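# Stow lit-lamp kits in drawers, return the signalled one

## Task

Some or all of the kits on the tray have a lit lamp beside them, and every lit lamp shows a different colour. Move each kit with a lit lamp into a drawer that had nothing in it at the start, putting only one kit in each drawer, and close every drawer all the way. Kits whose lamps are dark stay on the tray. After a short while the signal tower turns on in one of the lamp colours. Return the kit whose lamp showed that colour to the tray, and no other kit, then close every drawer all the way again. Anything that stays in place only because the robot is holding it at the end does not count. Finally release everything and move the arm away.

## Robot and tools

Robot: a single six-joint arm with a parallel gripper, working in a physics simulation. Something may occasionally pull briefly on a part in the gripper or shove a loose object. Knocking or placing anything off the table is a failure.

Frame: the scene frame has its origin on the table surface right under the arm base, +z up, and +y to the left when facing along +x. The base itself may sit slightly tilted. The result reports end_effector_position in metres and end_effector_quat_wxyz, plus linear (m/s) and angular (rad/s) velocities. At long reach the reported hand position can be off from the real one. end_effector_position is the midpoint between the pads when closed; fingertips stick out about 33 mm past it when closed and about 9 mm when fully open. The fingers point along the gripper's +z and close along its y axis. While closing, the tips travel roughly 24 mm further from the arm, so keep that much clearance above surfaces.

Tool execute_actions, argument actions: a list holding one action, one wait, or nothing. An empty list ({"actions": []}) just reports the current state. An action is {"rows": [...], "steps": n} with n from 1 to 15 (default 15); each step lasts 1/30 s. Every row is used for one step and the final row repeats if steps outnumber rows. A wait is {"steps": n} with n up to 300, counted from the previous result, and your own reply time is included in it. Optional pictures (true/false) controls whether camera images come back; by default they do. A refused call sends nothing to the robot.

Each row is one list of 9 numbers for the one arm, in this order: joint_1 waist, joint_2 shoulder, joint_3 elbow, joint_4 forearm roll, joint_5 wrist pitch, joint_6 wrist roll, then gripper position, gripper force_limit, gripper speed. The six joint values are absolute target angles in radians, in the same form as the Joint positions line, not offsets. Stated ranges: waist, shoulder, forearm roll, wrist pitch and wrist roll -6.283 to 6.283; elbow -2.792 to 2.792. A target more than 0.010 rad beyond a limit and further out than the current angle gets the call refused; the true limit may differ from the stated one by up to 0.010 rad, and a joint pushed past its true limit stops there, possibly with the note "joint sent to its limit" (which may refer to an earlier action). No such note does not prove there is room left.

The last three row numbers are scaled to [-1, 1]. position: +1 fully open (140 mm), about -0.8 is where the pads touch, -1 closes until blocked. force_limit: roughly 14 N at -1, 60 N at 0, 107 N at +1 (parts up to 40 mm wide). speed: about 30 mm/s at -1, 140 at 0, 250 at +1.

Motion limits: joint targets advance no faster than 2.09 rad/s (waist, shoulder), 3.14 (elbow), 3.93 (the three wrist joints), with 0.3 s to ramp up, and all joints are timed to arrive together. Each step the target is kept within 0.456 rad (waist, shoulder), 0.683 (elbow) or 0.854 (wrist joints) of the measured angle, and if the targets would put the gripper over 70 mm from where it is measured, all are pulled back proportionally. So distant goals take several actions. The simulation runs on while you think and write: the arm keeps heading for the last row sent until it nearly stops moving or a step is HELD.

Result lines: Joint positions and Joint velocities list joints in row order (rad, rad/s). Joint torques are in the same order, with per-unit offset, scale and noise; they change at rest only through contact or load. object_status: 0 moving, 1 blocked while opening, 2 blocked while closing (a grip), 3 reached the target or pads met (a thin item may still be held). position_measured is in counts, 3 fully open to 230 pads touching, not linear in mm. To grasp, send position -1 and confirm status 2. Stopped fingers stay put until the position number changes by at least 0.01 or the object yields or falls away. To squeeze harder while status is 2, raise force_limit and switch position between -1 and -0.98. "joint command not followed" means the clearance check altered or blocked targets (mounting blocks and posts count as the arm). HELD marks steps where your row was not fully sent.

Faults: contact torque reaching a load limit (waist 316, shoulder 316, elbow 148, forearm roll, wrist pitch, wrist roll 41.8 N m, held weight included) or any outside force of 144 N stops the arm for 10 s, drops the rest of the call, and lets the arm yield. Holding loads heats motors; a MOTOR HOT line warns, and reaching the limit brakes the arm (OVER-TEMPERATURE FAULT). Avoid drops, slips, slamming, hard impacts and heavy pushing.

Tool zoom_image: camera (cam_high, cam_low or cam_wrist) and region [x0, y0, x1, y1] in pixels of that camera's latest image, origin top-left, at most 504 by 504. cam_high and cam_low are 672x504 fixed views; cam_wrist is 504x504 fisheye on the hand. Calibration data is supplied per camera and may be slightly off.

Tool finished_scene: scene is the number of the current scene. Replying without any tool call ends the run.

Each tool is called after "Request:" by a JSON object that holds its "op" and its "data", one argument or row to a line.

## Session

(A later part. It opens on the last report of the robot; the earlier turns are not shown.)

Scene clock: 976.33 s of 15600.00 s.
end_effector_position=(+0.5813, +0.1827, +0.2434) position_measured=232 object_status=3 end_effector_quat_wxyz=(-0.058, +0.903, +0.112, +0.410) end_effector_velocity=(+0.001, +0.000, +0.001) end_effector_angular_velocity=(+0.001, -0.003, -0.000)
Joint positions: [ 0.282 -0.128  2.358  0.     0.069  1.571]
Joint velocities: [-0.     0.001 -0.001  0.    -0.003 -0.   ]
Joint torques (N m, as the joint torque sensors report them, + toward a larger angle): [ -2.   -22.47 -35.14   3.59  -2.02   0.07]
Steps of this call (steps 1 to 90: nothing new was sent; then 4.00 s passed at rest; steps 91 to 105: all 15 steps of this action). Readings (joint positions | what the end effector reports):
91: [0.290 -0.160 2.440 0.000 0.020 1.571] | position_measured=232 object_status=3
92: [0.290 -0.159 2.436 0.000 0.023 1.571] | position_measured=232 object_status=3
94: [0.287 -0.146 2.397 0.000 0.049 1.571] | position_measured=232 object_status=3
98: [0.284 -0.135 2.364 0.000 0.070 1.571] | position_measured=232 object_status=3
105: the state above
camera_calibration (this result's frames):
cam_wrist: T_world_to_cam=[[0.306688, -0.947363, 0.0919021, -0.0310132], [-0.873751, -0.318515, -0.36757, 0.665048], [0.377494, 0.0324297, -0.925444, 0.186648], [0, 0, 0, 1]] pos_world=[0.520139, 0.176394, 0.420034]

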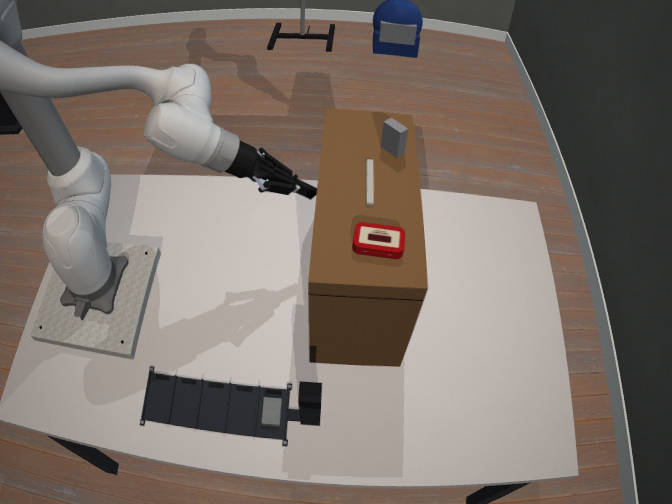

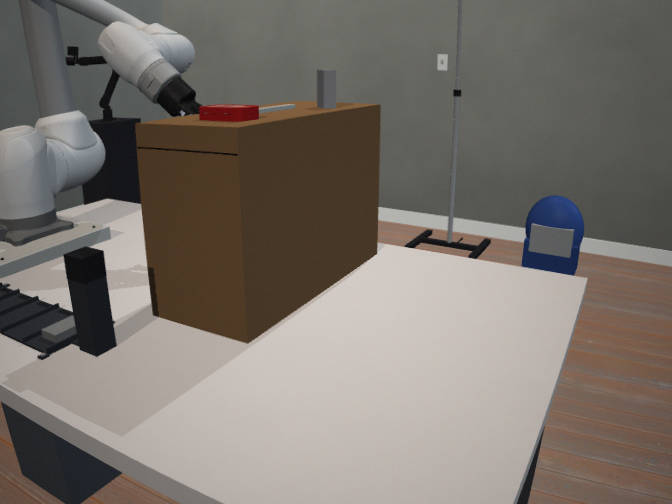

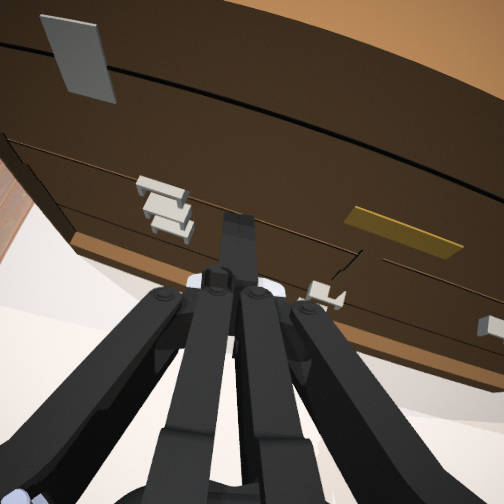

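Request:
{"op": "execute_actions", "data": {
  "actions": []
}}

Scene clock: 989.20 s of 15600.00 s.
end_effector_position=(+0.5814, +0.1827, +0.2434) position_measured=232 object_status=3 end_effector_quat_wxyz=(-0.058, +0.903, +0.112, +0.410) end_effector_velocity=(+0.000, -0.000, +0.000) end_effector_angular_velocity=(-0.000, +0.000, -0.001)
Joint positions: [ 0.282 -0.128  2.358  0.     0.069  1.571]
Joint velocities: [-0.001 -0.    -0.    -0.     0.     0.   ]
Joint torques (N m, as the joint torque sensors report them, + toward a larger angle): [ -0.44 -22.46 -34.76   3.61  -1.85   0.06]
Steps of this call (steps 1 to 15: the robot went on to your last target; steps 16 to 90: nothing new was sent; then 9.87 s passed at rest). Readings (joint positions | what the end effector reports):
1: [0.282 -0.128 2.358 0.000 0.069 1.571] | position_measured=232 object_status=3
2: [0.282 -0.128 2.358 0.000 0.069 1.571] | position_measured=232 object_status=3
4: [0.282 -0.128 2.358 0.000 0.069 1.571] | position_measured=232 object_status=3
8: [0.282 -0.128 2.358 0.000 0.069 1.571] | position_measured=232 object_status=3
90: the state above
The arm was judged still, so your last target was given up. Only a new action makes it travel on or press farther. Fingers that are still opening or closing keep moving.
camera_calibration (this result's frames):
cam_wrist: T_world_to_cam=[[0.306628, -0.947382, 0.0919084, -0.0310182], [-0.873726, -0.318458, -0.367678, 0.665141], [0.3776, 0.0324375, -0.9254, 0.186598], [0, 0, 0, 1]] pos_world=[0.520203, 0.176381, 0.420086]

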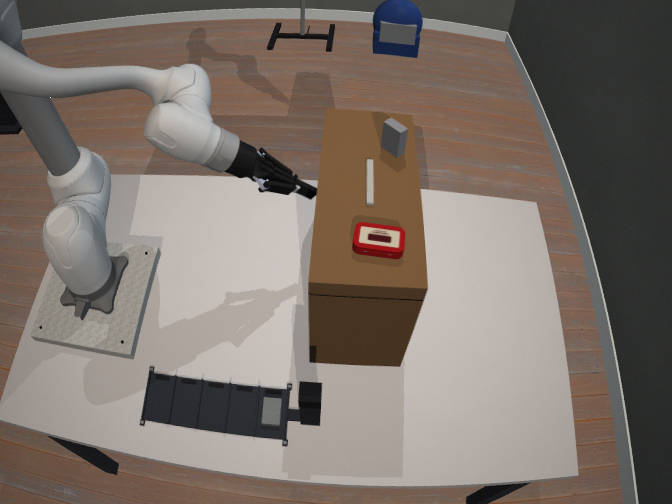

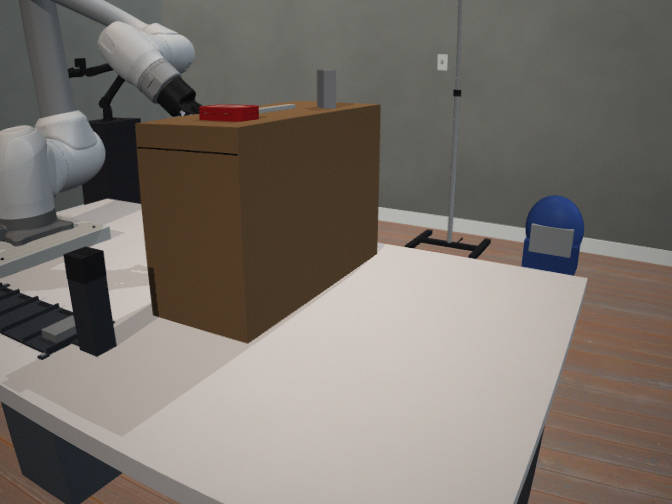

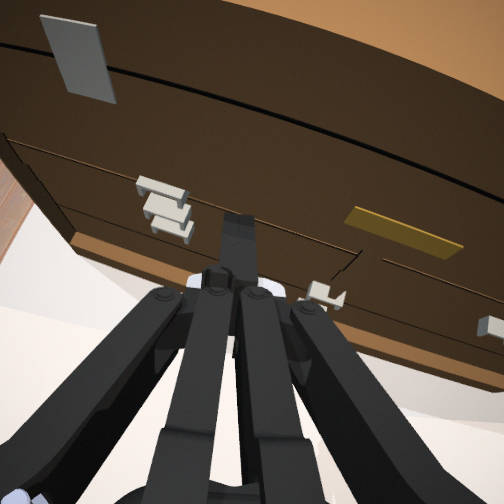

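Request:
{"op": "execute_actions", "data": {
  "actions": [
    {"rows":[[0.2,-0.6,2.5,0,0.0,1.571,0,-0.4,0]],"steps":15}
  ]
}}

Request:
{"op": "execute_actions", "data": {
  "actions": [
    {"steps":60}
  ]
}}

Scene clock: 991.53 s of 15600.00 s.
end_effector_position=(+0.5012, +0.1244, +0.3874) position_measured=132 object_status=0 end_effector_quat_wxyz=(-0.057, +0.829, +0.073, +0.552) end_effector_velocity=(-0.247, -0.138, +0.303) end_effector_angular_velocity=(+0.152, -0.800, -0.176)
Joint positions: [ 0.215 -0.511  2.473  0.     0.013  1.571]
Joint velocities: [-0.165 -0.966  0.289 -0.    -0.14  -0.   ]
Joint torques (N m, as the joint torque sensors report them, + toward a larger angle): [ -2.02  11.9  -39.49   4.02  -2.31   0.12]
Steps of this call (steps 1 to 55: nothing new was sent; steps 56 to 70: all 15 steps of this action). Readings (joint positions | what the end effector reports):
56: [0.282 -0.128 2.358 0.000 0.069 1.571] | position_measured=232 object_status=0
57: [0.281 -0.131 2.359 0.000 0.069 1.571] | position_measured=232 object_status=0
59: [0.276 -0.158 2.367 0.000 0.064 1.571] | position_measured=214 object_status=0
63: [0.255 -0.282 2.405 0.000 0.046 1.571] | position_measured=184 object_status=0
70: the state above
camera_calibration (this result's frames):
cam_wrist: T_world_to_cam=[[0.207308, -0.972623, 0.105011, -0.0270397], [-0.732372, -0.225468, -0.642492, 0.65345], [0.648579, 0.0562864, -0.759063, 0.148773], [0, 0, 0, 1]] pos_world=[0.387683, 0.112659, 0.535604]

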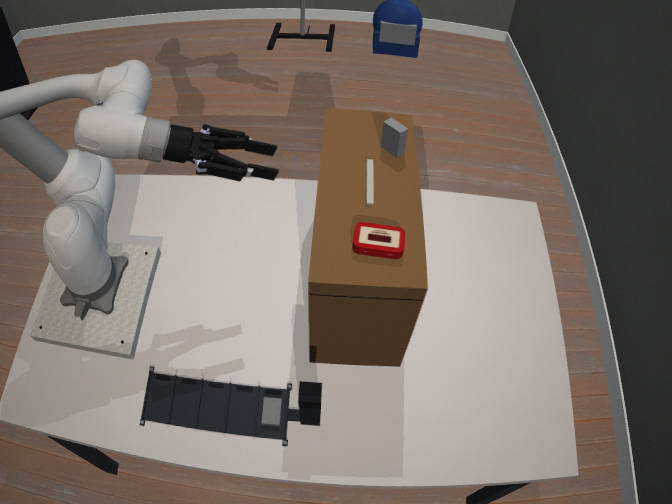

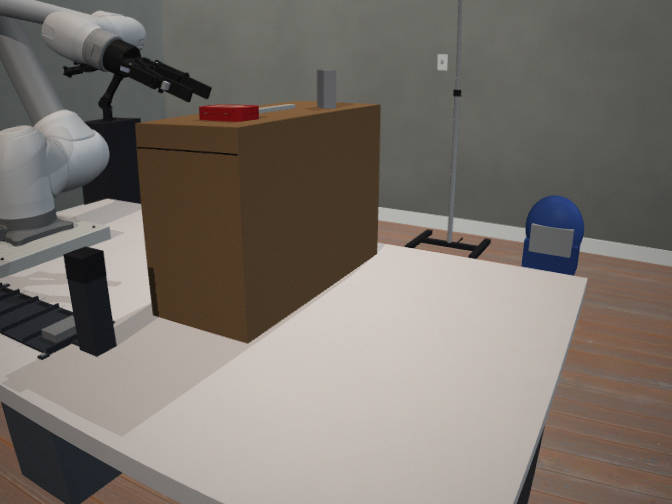

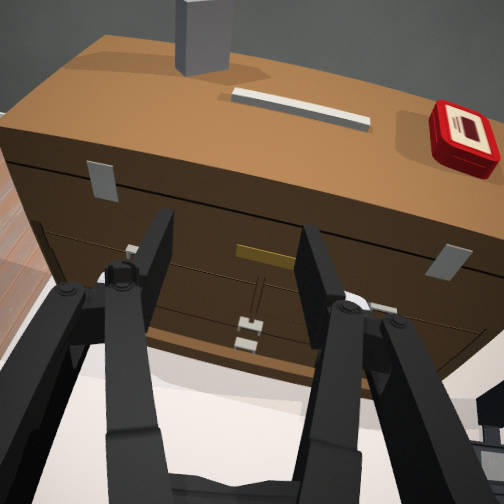

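Scene clock: 993.53 s of 15600.00 s.
end_effector_position=(+0.4777, +0.1119, +0.4138) position_measured=129 object_status=3 end_effector_quat_wxyz=(-0.055, +0.808, +0.065, +0.583) end_effector_velocity=(-0.000, +0.000, -0.001) end_effector_angular_velocity=(-0.001, +0.001, +0.001)
Joint positions: [ 0.2   -0.6    2.5    0.    -0.     1.571]
Joint velocities: [ 0.     0.    -0.    -0.     0.001 -0.001]
Joint torques (N m, as the joint torque sensors report them, + toward a larger angle): [ -2.61  14.94 -41.47   4.33  -2.47   0.03]
Steps of this call (steps 1 to 30: the robot went on to your last target; steps 31 to 60: nothing new was sent). Readings (joint positions | what the end effector reports):
1: [0.210 -0.542 2.483 0.000 0.008 1.571] | position_measured=129 object_status=0
2: [0.206 -0.567 2.490 0.000 0.005 1.571] | position_measured=129 object_status=0
4: [0.201 -0.596 2.499 0.000 0.001 1.571] | position_measured=129 object_status=0
8: [0.200 -0.600 2.500 0.000 0.000 1.571] | position_measured=129 object_status=3
60: the state above
The arm was judged still, so your last target was given up. Only a new action makes it travel on or press farther. Fingers that are still opening or closing keep moving.
camera_calibration (this result's frames):
cam_wrist: T_world_to_cam=[[0.183493, -0.977252, 0.106341, -0.0257794], [-0.686436, -0.204815, -0.697751, 0.649033], [0.703659, 0.055036, -0.708403, 0.137674], [0, 0, 0, 1]] pos_world=[0.353374, 0.100162, 0.553134]

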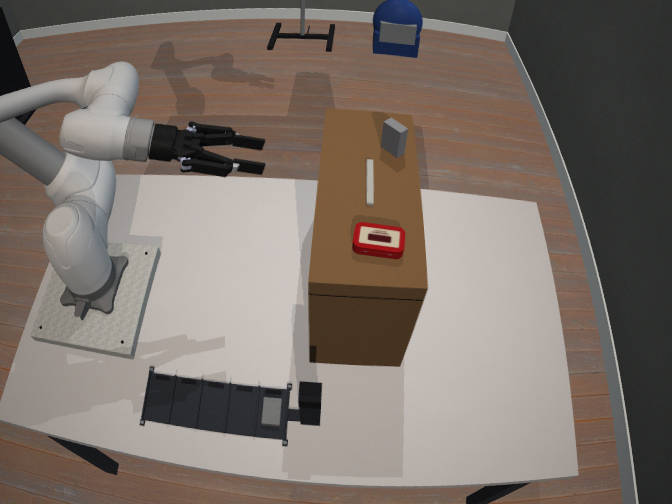

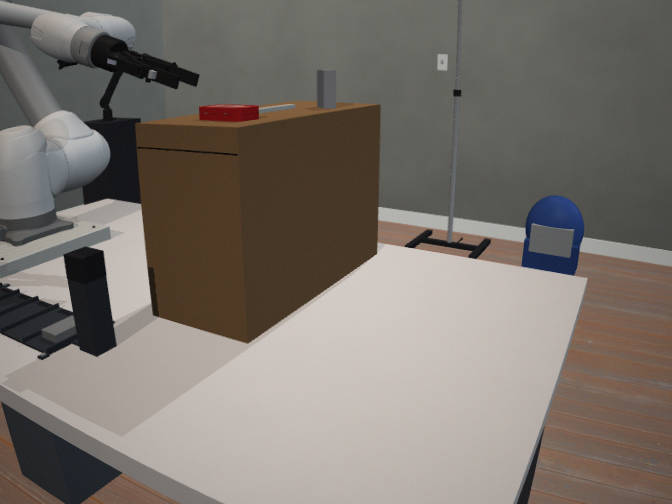

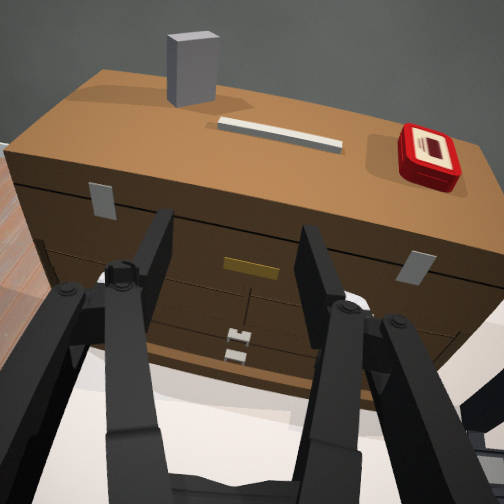

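Request:
{"op": "zoom_image", "data": {
  "camera": "cam_low",
  "region": [60,120,200,340]
}}

Request:
{"op": "zoom_image", "data": {
  "camera": "cam_high",
  "region": [270,100,350,430]
}}

Region (60, 120, 200, 340) of cam_low's 672x504 image, scaled by 2.291, with more detail than that image has; it fills the left 321 columns of this view, and the rest is white.

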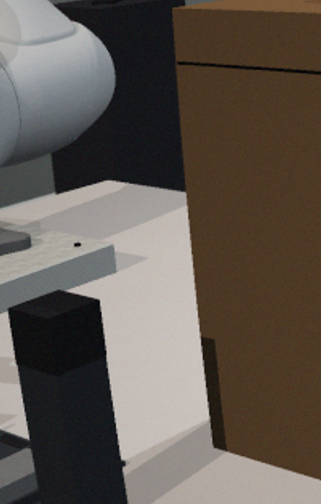

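Region (270, 100, 350, 430) of cam_high's 672x504 image, scaled by 1.527, with more detail than that image has; it fills the left 122 columns of this view, and the rest is white.

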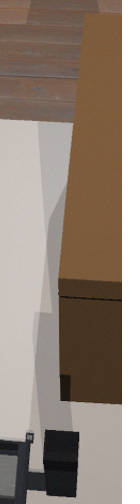

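Request:
{"op": "execute_actions", "data": {
  "actions": [
    {"rows":[[0.1,-0.38,2.6,0,-0.2,1.571,1,-0.4,0]],"steps":15}
  ]
}}

Request:
{"op": "execute_actions", "data": {
  "actions": [
    {"steps":25}
  ]
}}

Scene clock: 999.23 s of 15600.00 s.
end_effector_position=(+0.5092, +0.0668, +0.2836) position_measured=27 object_status=0 end_effector_quat_wxyz=(-0.025, +0.844, +0.026, +0.535) end_effector_velocity=(+0.000, +0.000, +0.001) end_effector_angular_velocity=(+0.000, -0.003, +0.001)
Joint positions: [ 0.1   -0.38   2.6    0.    -0.2    1.571]
Joint velocities: [ 0.001 -0.001 -0.     0.    -0.002  0.   ]
Joint torques (N m, as the joint torque sensors report them, + toward a larger angle): [ -2.01   2.56 -35.05   3.55  -2.49   0.16]
Steps of this call (steps 1 to 90: nothing new was sent; then 2.20 s passed at rest; steps 91 to 105: all 15 steps of this action). Readings (joint positions | what the end effector reports):
91: [0.200 -0.600 2.500 0.000 -0.000 1.571] | position_measured=129 object_status=0
92: [0.199 -0.597 2.501 0.000 -0.003 1.571] | position_measured=126 object_status=0
94: [0.186 -0.570 2.514 0.000 -0.028 1.571] | position_measured=111 object_status=0
98: [0.139 -0.466 2.561 0.000 -0.122 1.571] | position_measured=81 object_status=0
105: the state above
camera_calibration (this result's frames):
cam_wrist: T_world_to_cam=[[0.0993896, -0.989738, 0.102671, -0.017081], [-0.782076, -0.141494, -0.606908, 0.589293], [0.615207, -0.0199759, -0.788113, 0.0983318], [0, 0, 0, 1]] pos_world=[0.402075, 0.06844, 0.436897]

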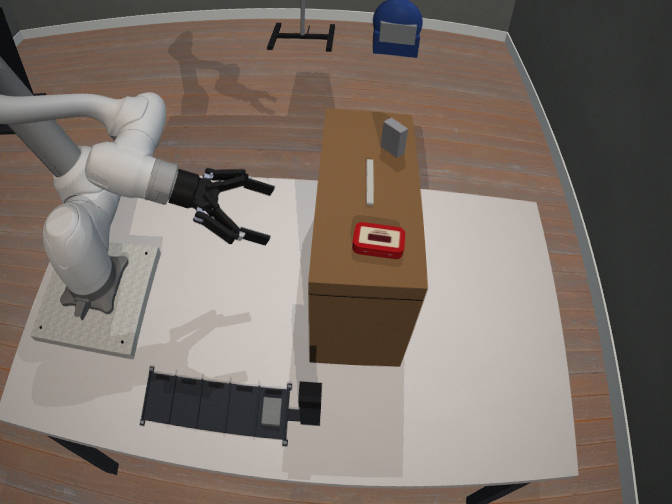

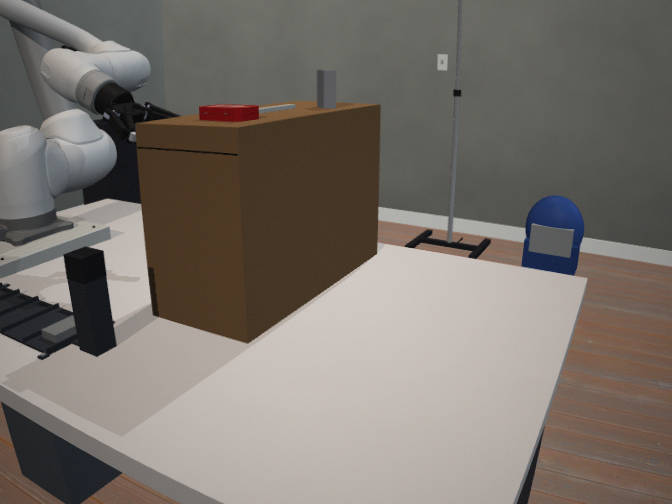

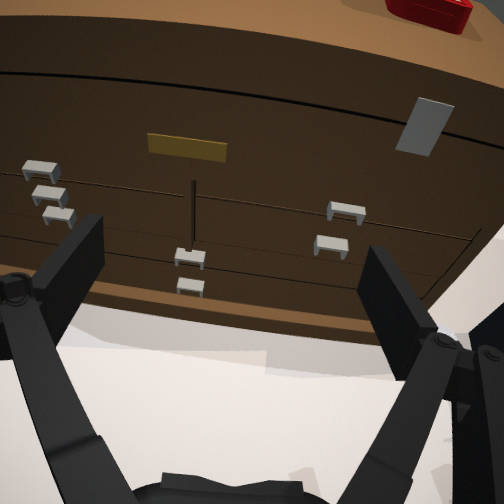

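Scene clock: 1000.07 s of 15600.00 s.
end_effector_position=(+0.5092, +0.0668, +0.2833) position_measured=3 object_status=3 end_effector_quat_wxyz=(-0.025, +0.844, +0.026, +0.535) end_effector_velocity=(+0.000, -0.000, +0.000) end_effector_angular_velocity=(+0.000, -0.001, -0.001)
Joint positions: [ 0.1   -0.38   2.6    0.    -0.2    1.571]
Joint velocities: [-0.001 -0.    -0.    -0.    -0.     0.001]
Joint torques (N m, as the joint torque sensors report them, + toward a larger angle): [ -1.84   1.36 -35.34   3.63  -2.31   0.11]
Steps of this call (steps 1 to 15: the robot went on to your last target; steps 16 to 25: nothing new was sent). Readings (joint positions | what the end effector reports):
1: [0.100 -0.380 2.600 0.000 -0.200 1.571] | position_measured=20 object_status=0
2: [0.100 -0.380 2.600 0.000 -0.200 1.571] | position_measured=12 object_status=0
4: [0.100 -0.380 2.600 0.000 -0.200 1.571] | position_measured=3 object_status=0
8: [0.100 -0.380 2.600 0.000 -0.200 1.571] | position_measured=3 object_status=0
25: the state above
The arm was judged still, so your last target was given up. Only a new action makes it travel on or press farther. Fingers that are still opening or closing keep moving.
camera_calibration (this result's frames):
cam_wrist: T_world_to_cam=[[0.0993783, -0.98974, 0.102659, -0.0170719], [-0.782325, -0.14147, -0.606592, 0.589171], [0.614891, -0.0200304, -0.788357, 0.0983636], [0, 0, 0, 1]] pos_world=[0.402137, 0.0684233, 0.436685]

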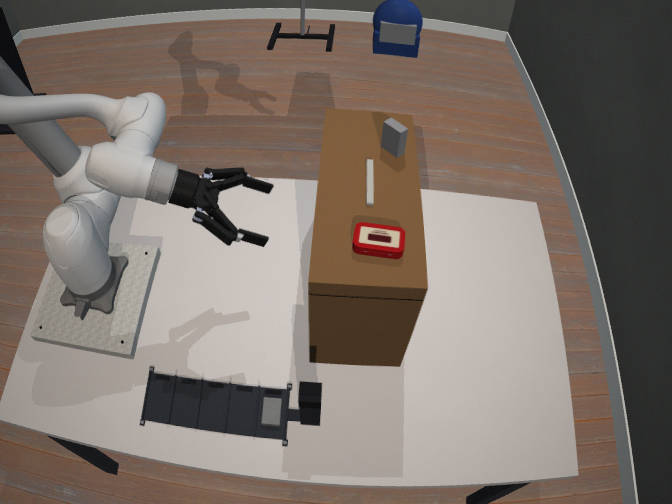

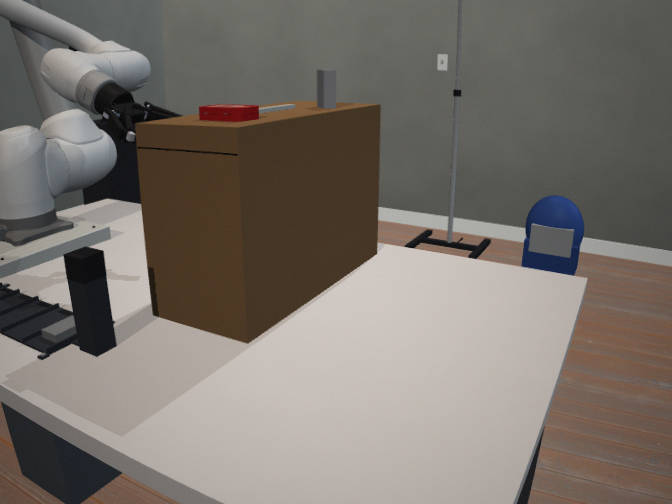

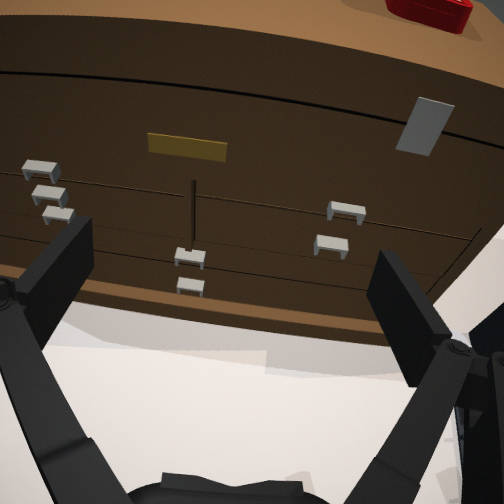

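Request:
{"op": "zoom_image", "data": {
  "camera": "cam_wrist",
  "region": [0,120,504,340]
}}

Region (0, 120, 504, 340) of cam_wrist's 504x504 image, scaled by 1.000; it fills the top 220 rows of this view, and the rest is white.

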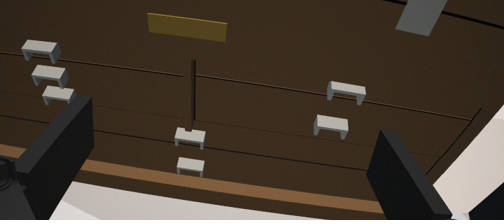

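Request:
{"op": "execute_actions", "data": {
  "actions": [
    {"rows":[[0.166,-0.1,2.65,0,-0.33,1.571,-0.2,-0.4,0]],"steps":15}
  ],
  "pictures": false
}}

Request:
{"op": "execute_actions", "data": {
  "actions": [
    {"rows":[[0.166,0.095,2.58,0,-0.375,1.571,-0.2,-0.4,0]],"steps":15}
  ],
  "pictures": false
}}

Request:
{"op": "execute_actions", "data": {
  "actions": [
    {"rows":[[0.159,0.141,2.521,0,-0.362,1.571,-0.2,-0.4,0]],"steps":15}
  ]
}}

Scene clock: 1013.57 s of 15600.00 s.
end_effector_position=(+0.5045, +0.1024, +0.1424) position_measured=104 object_status=0 end_effector_quat_wxyz=(-0.037, +0.892, +0.058, +0.448) end_effector_velocity=(+0.001, +0.003, +0.001) end_effector_angular_velocity=(+0.000, -0.006, +0.005)
Joint positions: [ 0.166 -0.1    2.65   0.    -0.33   1.571]
Joint velocities: [ 0.005  0.003 -0.    -0.    -0.009 -0.   ]
Joint torques (N m, as the joint torque sensors report them, + toward a larger angle): [ -1.52 -29.61 -27.85   2.58  -2.43   0.18]
Steps of this call (steps 1 to 90: nothing new was sent; then 10.00 s passed at rest; steps 91 to 105: all 15 steps of this action). Readings (joint positions | what the end effector reports):
91: [0.100 -0.380 2.600 0.000 -0.200 1.571] | position_measured=3 object_status=0
92: [0.100 -0.377 2.600 0.000 -0.202 1.571] | position_measured=5 object_status=0
94: [0.107 -0.349 2.605 0.000 -0.214 1.571] | position_measured=21 object_status=0
98: [0.135 -0.231 2.627 0.000 -0.269 1.571] | position_measured=51 object_status=0
105: the state above

Scene clock: 1014.07 s of 15600.00 s.
end_effector_position=(+0.5480, +0.1092, +0.0873) position_measured=154 object_status=3 end_effector_quat_wxyz=(-0.034, +0.909, +0.059, +0.412) end_effector_velocity=(-0.000, -0.000, -0.002) end_effector_angular_velocity=(-0.001, +0.004, +0.001)
Joint positions: [ 0.166  0.095  2.58   0.    -0.375  1.571]
Joint velocities: [-0.     0.003 -0.001 -0.     0.003 -0.001]
Joint torques (N m, as the joint torque sensors report them, + toward a larger angle): [ -1.   -31.34 -20.65   2.13  -1.81   0.1 ]
Steps of this call (steps 1 to 15: all 15 steps of this action). Readings (joint positions | what the end effector reports):
1: [0.166 -0.100 2.650 0.000 -0.330 1.571] | position_measured=112 object_status=0
2: [0.166 -0.097 2.649 -0.000 -0.331 1.571] | position_measured=119 object_status=0
4: [0.166 -0.070 2.636 0.000 -0.337 1.571] | position_measured=134 object_status=0
8: [0.166 0.054 2.593 0.000 -0.365 1.571] | position_measured=154 object_status=0
15: the state above

Scene clock: 1014.57 s of 15600.00 s.
end_effector_position=(+0.5833, +0.1098, +0.0875) position_measured=154 object_status=3 end_effector_quat_wxyz=(-0.033, +0.909, +0.056, +0.412) end_effector_velocity=(-0.000, +0.000, +0.000) end_effector_angular_velocity=(+0.000, +0.000, +0.001)
Joint positions: [ 0.159  0.141  2.521  0.    -0.362  1.571]
Joint velocities: [ 0.001 -0.001  0.    -0.     0.001  0.001]
Joint torques (N m, as the joint torque sensors report them, + toward a larger angle): [ -0.87 -35.82 -22.06   2.32  -1.91   0.18]
Steps of this call (steps 1 to 15: all 15 steps of this action). Readings (joint positions | what the end effector reports):
1: [0.166 0.095 2.580 0.000 -0.375 1.571] | position_measured=154 object_status=3
2: [0.166 0.098 2.577 0.000 -0.375 1.571] | position_measured=154 object_status=3
4: [0.162 0.123 2.544 0.000 -0.367 1.571] | position_measured=154 object_status=3
8: [0.159 0.141 2.521 0.000 -0.362 1.571] | position_measured=154 object_status=3
15: the state above
camera_calibration (this result's frames):
cam_wrist: T_world_to_cam=[[0.188387, -0.977918, 0.0904771, -0.0138628], [-0.90717, -0.208568, -0.365433, 0.593482], [0.376235, -0.0132354, -0.92643, 0.049848], [0, 0, 0, 1]] pos_world=[0.522246, 0.110884, 0.264313]

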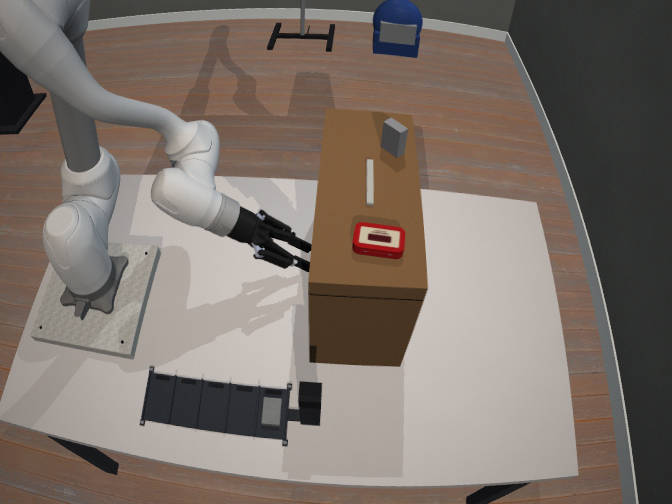

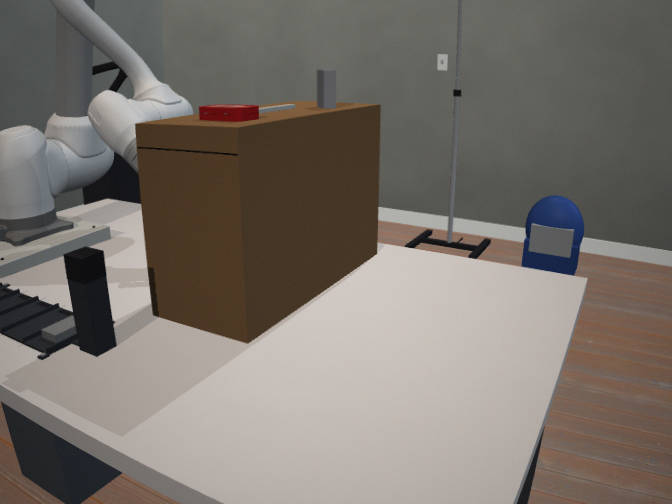

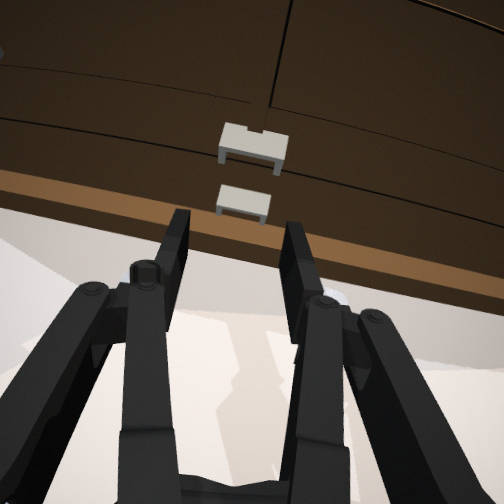

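Request:
{"op": "execute_actions", "data": {
  "actions": [
    {"rows":[[0.158,0.152,2.507,0,-0.358,1.571,-0.2,-0.4,0],[0.158,0.152,2.507,0,-0.358,1.571,-0.2,-0.4,0],[0.158,0.152,2.507,0,-0.358,1.571,-0.2,-0.4,0],[0.158,0.152,2.507,0,-0.358,1.571,-0.2,-0.4,0],[0.158,0.163,2.492,0,-0.355,1.571,-0.2,-0.4,0]],"steps":15}
  ],
  "pictures": false
}}

Request:
{"op": "execute_actions", "data": {
  "actions": [
    {"rows":[[0.158,0.163,2.492,0,-0.355,1.571,-1,-0.4,0]],"steps":15}
  ],
  "pictures": false
}}

Request:
{"op": "execute_actions", "data": {
  "actions": [
    {"rows":[[0.158,0.166,2.488,0,-0.354,1.571,-1,-0.4,0]],"steps":15}
  ]
}}

Scene clock: 1022.43 s of 15600.00 s.
end_effector_position=(+0.6001, +0.1113, +0.0873) position_measured=154 object_status=3 end_effector_quat_wxyz=(-0.033, +0.909, +0.055, +0.412) end_effector_velocity=(+0.000, +0.000, -0.000) end_effector_angular_velocity=(-0.000, +0.000, +0.001)
Joint positions: [ 0.158  0.163  2.492 -0.    -0.355  1.571]
Joint velocities: [ 0.     0.001 -0.001 -0.     0.    -0.   ]
Joint torques (N m, as the joint torque sensors report them, + toward a larger angle): [  0.78 -35.53 -28.2    1.63  -3.48  -0.04]
Steps of this call (steps 1 to 15: the robot went on to your last target; steps 16 to 90: nothing new was sent; then 4.37 s passed at rest; steps 91 to 105: all 15 steps of this action). Readings (joint positions | what the end effector reports):
91: [0.159 0.141 2.521 0.000 -0.362 1.571] | position_measured=154 object_status=3
92: [0.159 0.144 2.518 0.000 -0.361 1.571] | position_measured=154 object_status=3
94: [0.158 0.151 2.508 0.000 -0.358 1.571] | position_measured=154 object_status=3
98: [0.158 0.162 2.493 0.000 -0.355 1.571] | position_measured=154 object_status=3
105: the state above

Scene clock: 1022.93 s of 15600.00 s.
end_effector_position=(+0.6002, +0.1113, +0.0873) position_measured=192 object_status=2 end_effector_quat_wxyz=(-0.033, +0.909, +0.055, +0.412) end_effector_velocity=(-0.000, +0.000, -0.000) end_effector_angular_velocity=(-0.000, +0.001, +0.000)
Joint positions: [ 0.158  0.163  2.492  0.    -0.355  1.571]
Joint velocities: [ 0.     0.001 -0.    -0.    -0.    -0.   ]
Joint torques (N m, as the joint torque sensors report them, + toward a larger angle): [ 22.64 -35.34 -30.31  -3.14  -3.87  -0.22]
Steps of this call (steps 1 to 15: all 15 steps of this action). Readings (joint positions | what the end effector reports):
1: [0.158 0.163 2.492 0.000 -0.355 1.571] | position_measured=154 object_status=0
2: [0.158 0.163 2.492 0.000 -0.355 1.571] | position_measured=157 object_status=0
4: [0.158 0.163 2.492 0.000 -0.355 1.571] | position_measured=172 object_status=0
8: [0.158 0.163 2.492 0.000 -0.355 1.571] | position_measured=192 object_status=0
15: the state above

Scene clock: 1023.43 s of 15600.00 s.
end_effector_position=(+0.6025, +0.1116, +0.0873) position_measured=192 object_status=2 end_effector_quat_wxyz=(-0.033, +0.909, +0.055, +0.412) end_effector_velocity=(+0.001, -0.000, +0.001) end_effector_angular_velocity=(+0.000, -0.003, -0.000)
Joint positions: [ 0.158  0.166  2.488  0.    -0.354  1.571]
Joint velocities: [-0.    -0.001 -0.     0.    -0.002 -0.   ]
Joint torques (N m, as the joint torque sensors report them, + toward a larger angle): [ 26.1  -31.04 -39.85  -4.42  -6.08  -0.38]
Steps of this call (steps 1 to 15: all 15 steps of this action). Readings (joint positions | what the end effector reports):
1: [0.158 0.163 2.492 0.000 -0.355 1.571] | position_measured=192 object_status=2
2: [0.158 0.164 2.491 -0.000 -0.355 1.571] | position_measured=192 object_status=2
4: [0.158 0.166 2.488 0.000 -0.354 1.571] | position_measured=192 object_status=2
8: [0.158 0.166 2.488 -0.000 -0.354 1.571] | position_measured=192 object_status=2
15: the state above
camera_calibration (this result's frames):
cam_wrist: T_world_to_cam=[[0.187227, -0.978143, 0.0904593, -0.0150215], [-0.907458, -0.207484, -0.365337, 0.611261], [0.37612, -0.0136871, -0.92647, 0.0426141], [0, 0, 0, 1]] pos_world=[0.541478, 0.112717, 0.264156]

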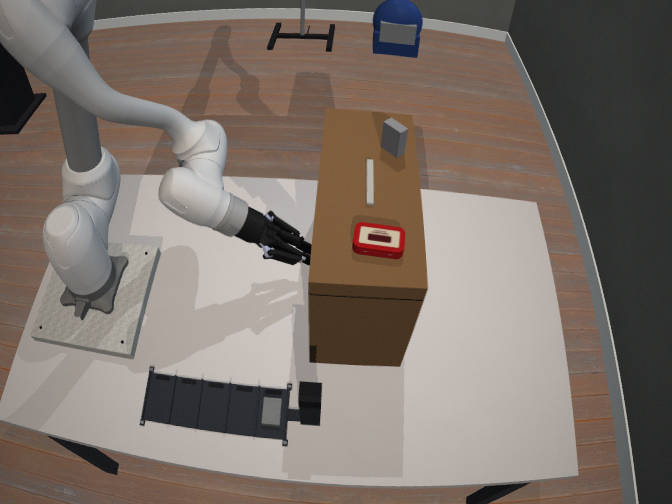

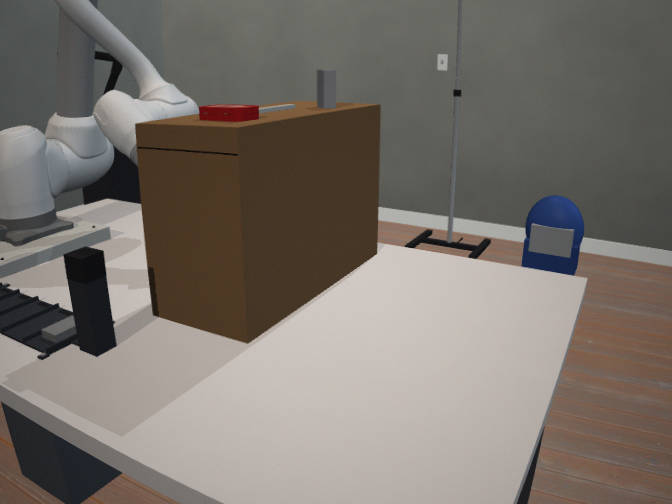

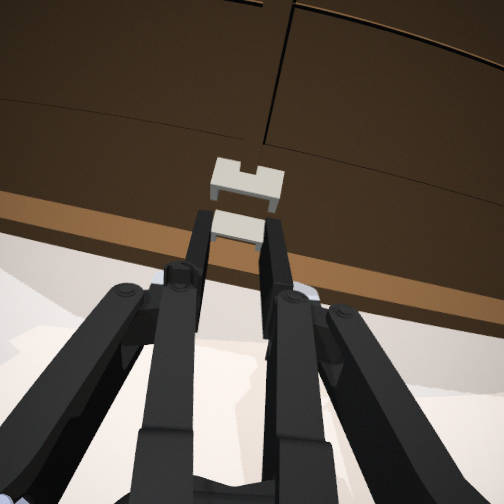

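Request:
{"op": "execute_actions", "data": {
  "actions": [
    {"rows":[[0.158,0.163,2.492,0,-0.355,1.571,-0.2,-0.4,0],[0.158,0.163,2.492,0,-0.355,1.571,-0.2,-0.4,0],[0.158,0.163,2.492,0,-0.355,1.571,-0.2,-0.4,0],[0.158,0.163,2.492,0,-0.355,1.571,-0.2,-0.4,0],[0.158,0.163,2.492,0,-0.355,1.571,-0.2,-0.4,0],[0.158,0.163,2.492,0,-0.355,1.571,-0.2,-0.4,0],[0.166,0.095,2.58,0,-0.375,1.571,-0.2,-0.4,0]],"steps":15}
  ],
  "pictures": false
}}

Request:
{"op": "execute_actions", "data": {
  "actions": [
    {"rows":[[0.3,-0.2,2.55,0,-0.05,1.571,-0.2,-0.4,0]],"steps":15}
  ],
  "pictures": false
}}

Request:
{"op": "execute_actions", "data": {
  "actions": [
    {"rows":[[0.382,-0.116,2.458,0,-0.042,1.571,-0.2,-0.4,0]],"steps":15}
  ],
  "pictures": false
}}

Request:
{"op": "execute_actions", "data": {
  "actions": [
    {"rows":[[0.355,-0.035,2.389,0,-0.052,1.571,-0.2,-0.4,0]],"steps":15}
  ],
  "pictures": false
}}

Request:
{"op": "execute_actions", "data": {
  "actions": [
    {"rows":[[0.349,-0.016,2.371,0,-0.054,1.571,-0.2,-0.4,0],[0.349,-0.016,2.371,0,-0.054,1.571,-0.2,-0.4,0],[0.349,-0.016,2.371,0,-0.054,1.571,-0.2,-0.4,0],[0.349,-0.016,2.371,0,-0.054,1.571,-0.2,-0.4,0],[0.343,0.002,2.354,0,-0.056,1.571,-0.2,-0.4,0]],"steps":15}
  ],
  "pictures": false
}}

Request:
{"op": "execute_actions", "data": {
  "actions": [
    {"rows":[[0.343,0.002,2.354,0,-0.056,1.571,-1,-0.4,0]],"steps":15}
  ],
  "pictures": false
}}

Request:
{"op": "execute_actions", "data": {
  "actions": [
    {"rows":[[0.342,0.005,2.351,0,-0.056,1.571,-1,-0.4,0]],"steps":15}
  ]
}}

Scene clock: 1037.90 s of 15600.00 s.
end_effector_position=(+0.5480, +0.1092, +0.0872) position_measured=154 object_status=3 end_effector_quat_wxyz=(-0.034, +0.909, +0.059, +0.412) end_effector_velocity=(+0.000, +0.000, +0.000) end_effector_angular_velocity=(+0.000, -0.000, +0.000)
Joint positions: [ 0.166  0.095  2.58   0.    -0.375  1.571]
Joint velocities: [ 0.  0. -0. -0. -0.  0.]
Joint torques (N m, as the joint torque sensors report them, + toward a larger angle): [ -2.26 -29.65 -21.33   2.26  -2.07   0.14]
Steps of this call (steps 1 to 15: the robot went on to your last target; steps 16 to 90: nothing new was sent; then 10.97 s passed at rest; steps 91 to 105: all 15 steps of this action). Readings (joint positions | what the end effector reports):
91: [0.158 0.166 2.488 0.000 -0.354 1.571] | position_measured=192 object_status=0
92: [0.158 0.165 2.489 0.000 -0.354 1.571] | position_measured=192 object_status=0
94: [0.158 0.163 2.491 -0.000 -0.355 1.571] | position_measured=174 object_status=0
98: [0.158 0.160 2.495 0.000 -0.356 1.571] | position_measured=154 object_status=0
105: the state above

Scene clock: 1038.40 s of 15600.00 s.
end_effector_position=(+0.4933, +0.1704, +0.1844) position_measured=154 object_status=3 end_effector_quat_wxyz=(-0.061, +0.902, +0.120, +0.409) end_effector_velocity=(-0.004, -0.000, -0.005) end_effector_angular_velocity=(-0.005, +0.018, +0.001)
Joint positions: [ 0.3   -0.2    2.55   0.    -0.05   1.571]
Joint velocities: [ 0.001  0.001  0.     0.     0.018 -0.   ]
Joint torques (N m, as the joint torque sensors report them, + toward a larger angle): [ -4.36   0.04 -31.17   3.23  -1.68   0.12]
Steps of this call (steps 1 to 15: all 15 steps of this action). Readings (joint positions | what the end effector reports):
1: [0.166 0.095 2.580 0.000 -0.375 1.571] | position_measured=154 object_status=3
2: [0.167 0.092 2.579 0.000 -0.372 1.571] | position_measured=154 object_status=3
4: [0.180 0.065 2.574 0.000 -0.341 1.571] | position_measured=154 object_status=3
8: [0.238 -0.064 2.562 0.000 -0.200 1.571] | position_measured=154 object_status=3
15: the state above

Scene clock: 1038.90 s of 15600.00 s.
end_effector_position=(+0.5284, +0.2290, +0.1971) position_measured=154 object_status=3 end_effector_quat_wxyz=(-0.078, +0.897, +0.157, +0.407) end_effector_velocity=(+0.000, -0.000, +0.000) end_effector_angular_velocity=(+0.000, +0.000, -0.001)
Joint positions: [ 0.382 -0.116  2.458  0.    -0.042  1.571]
Joint velocities: [-0.  0. -0.  0. -0.  0.]
Joint torques (N m, as the joint torque sensors report them, + toward a larger angle): [ -1.94 -20.42 -32.23   3.39  -1.88   0.1 ]
Steps of this call (steps 1 to 15: all 15 steps of this action). Readings (joint positions | what the end effector reports):
1: [0.300 -0.200 2.550 0.000 -0.050 1.571] | position_measured=154 object_status=3
2: [0.303 -0.197 2.547 0.000 -0.050 1.571] | position_measured=154 object_status=3
4: [0.330 -0.169 2.517 0.000 -0.047 1.571] | position_measured=154 object_status=3
8: [0.382 -0.116 2.458 0.000 -0.042 1.571] | position_measured=154 object_status=3
15: the state above

Scene clock: 1039.40 s of 15600.00 s.
end_effector_position=(+0.5771, +0.2290, +0.1960) position_measured=154 object_status=3 end_effector_quat_wxyz=(-0.072, +0.899, +0.145, +0.407) end_effector_velocity=(+0.001, -0.001, +0.000) end_effector_angular_velocity=(-0.001, -0.002, -0.000)
Joint positions: [ 0.355 -0.035  2.389  0.    -0.052  1.571]
Joint velocities: [-0.001  0.    -0.    -0.    -0.001 -0.001]
Joint torques (N m, as the joint torque sensors report them, + toward a larger angle): [ -2.11 -27.88 -31.33   3.41  -1.87   0.07]
Steps of this call (steps 1 to 15: all 15 steps of this action). Readings (joint positions | what the end effector reports):
1: [0.382 -0.116 2.458 0.000 -0.042 1.571] | position_measured=154 object_status=3
2: [0.381 -0.113 2.456 0.000 -0.042 1.571] | position_measured=154 object_status=3
4: [0.372 -0.085 2.432 0.000 -0.045 1.571] | position_measured=154 object_status=3
8: [0.355 -0.035 2.389 0.000 -0.052 1.571] | position_measured=154 object_status=3
15: the state above

Scene clock: 1039.90 s of 15600.00 s.
end_effector_position=(+0.6012, +0.2290, +0.1962) position_measured=154 object_status=3 end_effector_quat_wxyz=(-0.070, +0.900, +0.139, +0.408) end_effector_velocity=(-0.000, +0.000, -0.000) end_effector_angular_velocity=(+0.001, +0.002, -0.001)
Joint positions: [ 0.343  0.002  2.354  0.    -0.056  1.571]
Joint velocities: [ 0.     0.    -0.001  0.     0.003  0.002]
Joint torques (N m, as the joint torque sensors report them, + toward a larger angle): [-15.02 -16.4  -53.28   3.11 -10.19  -0.45]
Steps of this call (steps 1 to 15: all 15 steps of this action). Readings (joint positions | what the end effector reports):
1: [0.355 -0.035 2.389 0.000 -0.052 1.571] | position_measured=154 object_status=3
2: [0.354 -0.032 2.387 0.000 -0.052 1.571] | position_measured=154 object_status=3
4: [0.350 -0.018 2.373 0.000 -0.054 1.571] | position_measured=154 object_status=3
8: [0.344 0.000 2.356 0.000 -0.055 1.571] | position_measured=154 object_status=3
15: the state above

Scene clock: 1040.40 s of 15600.00 s.
end_effector_position=(+0.6014, +0.2290, +0.1963) position_measured=191 object_status=2 end_effector_quat_wxyz=(-0.070, +0.900, +0.139, +0.408) end_effector_velocity=(+0.000, -0.001, +0.000) end_effector_angular_velocity=(-0.000, -0.001, -0.000)
Joint positions: [ 0.343  0.002  2.354  0.    -0.056  1.571]
Joint velocities: [-0.001 -0.001 -0.    -0.    -0.    -0.001]
Joint torques (N m, as the joint torque sensors report them, + toward a larger angle): [-39.02 -32.33 -55.7    4.94 -11.58   0.82]
Steps of this call (steps 1 to 15: all 15 steps of this action). Readings (joint positions | what the end effector reports):
1: [0.343 0.002 2.354 0.000 -0.056 1.571] | position_measured=154 object_status=0
2: [0.343 0.002 2.354 0.000 -0.056 1.571] | position_measured=157 object_status=0
4: [0.343 0.002 2.354 0.000 -0.056 1.571] | position_measured=172 object_status=0
8: [0.343 0.002 2.354 0.000 -0.056 1.571] | position_measured=191 object_status=0
15: the state above

Scene clock: 1040.90 s of 15600.00 s.
end_effector_position=(+0.6033, +0.2290, +0.1963) position_measured=191 object_status=2 end_effector_quat_wxyz=(-0.070, +0.900, +0.139, +0.408) end_effector_velocity=(-0.000, +0.000, +0.001) end_effector_angular_velocity=(+0.000, -0.000, +0.001)
Joint positions: [ 0.342  0.005  2.351  0.    -0.056  1.571]
Joint velocities: [ 0.001 -0.001 -0.    -0.     0.001 -0.   ]
Joint torques (N m, as the joint torque sensors report them, + toward a larger angle): [-42.11 -28.48 -61.89   4.96 -13.91   0.57]
Steps of this call (steps 1 to 15: all 15 steps of this action). Readings (joint positions | what the end effector reports):
1: [0.343 0.002 2.354 0.000 -0.056 1.571] | position_measured=191 object_status=2
2: [0.343 0.003 2.353 0.000 -0.056 1.571] | position_measured=191 object_status=2
4: [0.343 0.005 2.351 0.000 -0.056 1.571] | position_measured=191 object_status=2
8: [0.342 0.005 2.351 0.000 -0.056 1.571] | position_measured=191 object_status=2
15: the state above
camera_calibration (this result's frames):
cam_wrist: T_world_to_cam=[[0.362938, -0.927205, 0.092561, -0.0282918], [-0.853058, -0.370588, -0.367365, 0.681116], [0.374924, 0.0543706, -0.92546, 0.129789], [0, 0, 0, 1]] pos_world=[0.542638, 0.219124, 0.372951]

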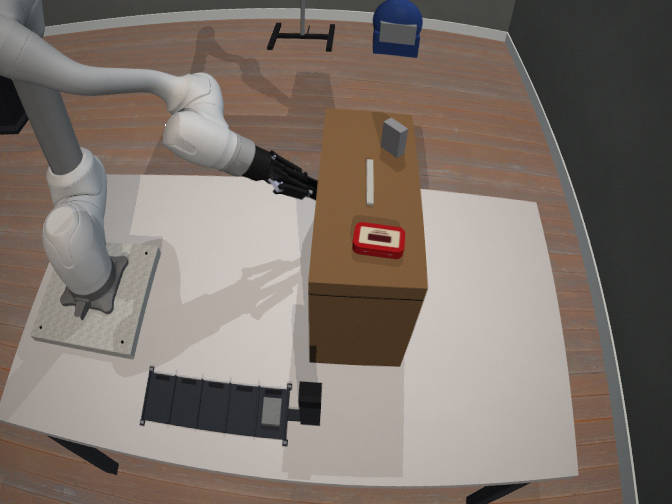

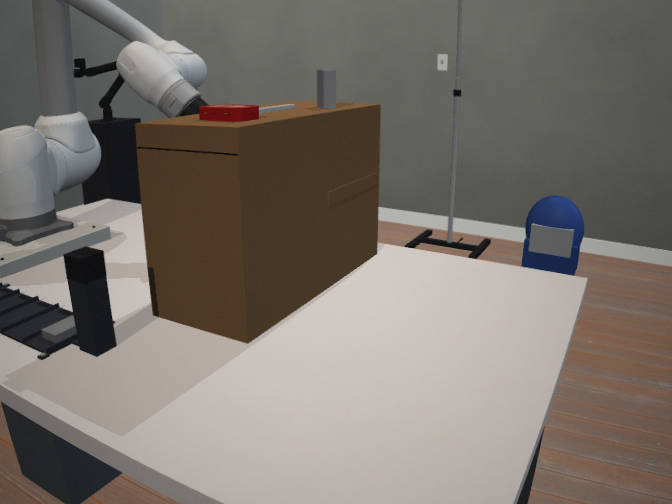

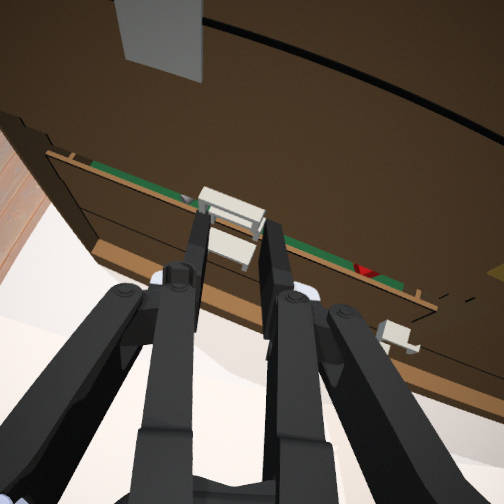

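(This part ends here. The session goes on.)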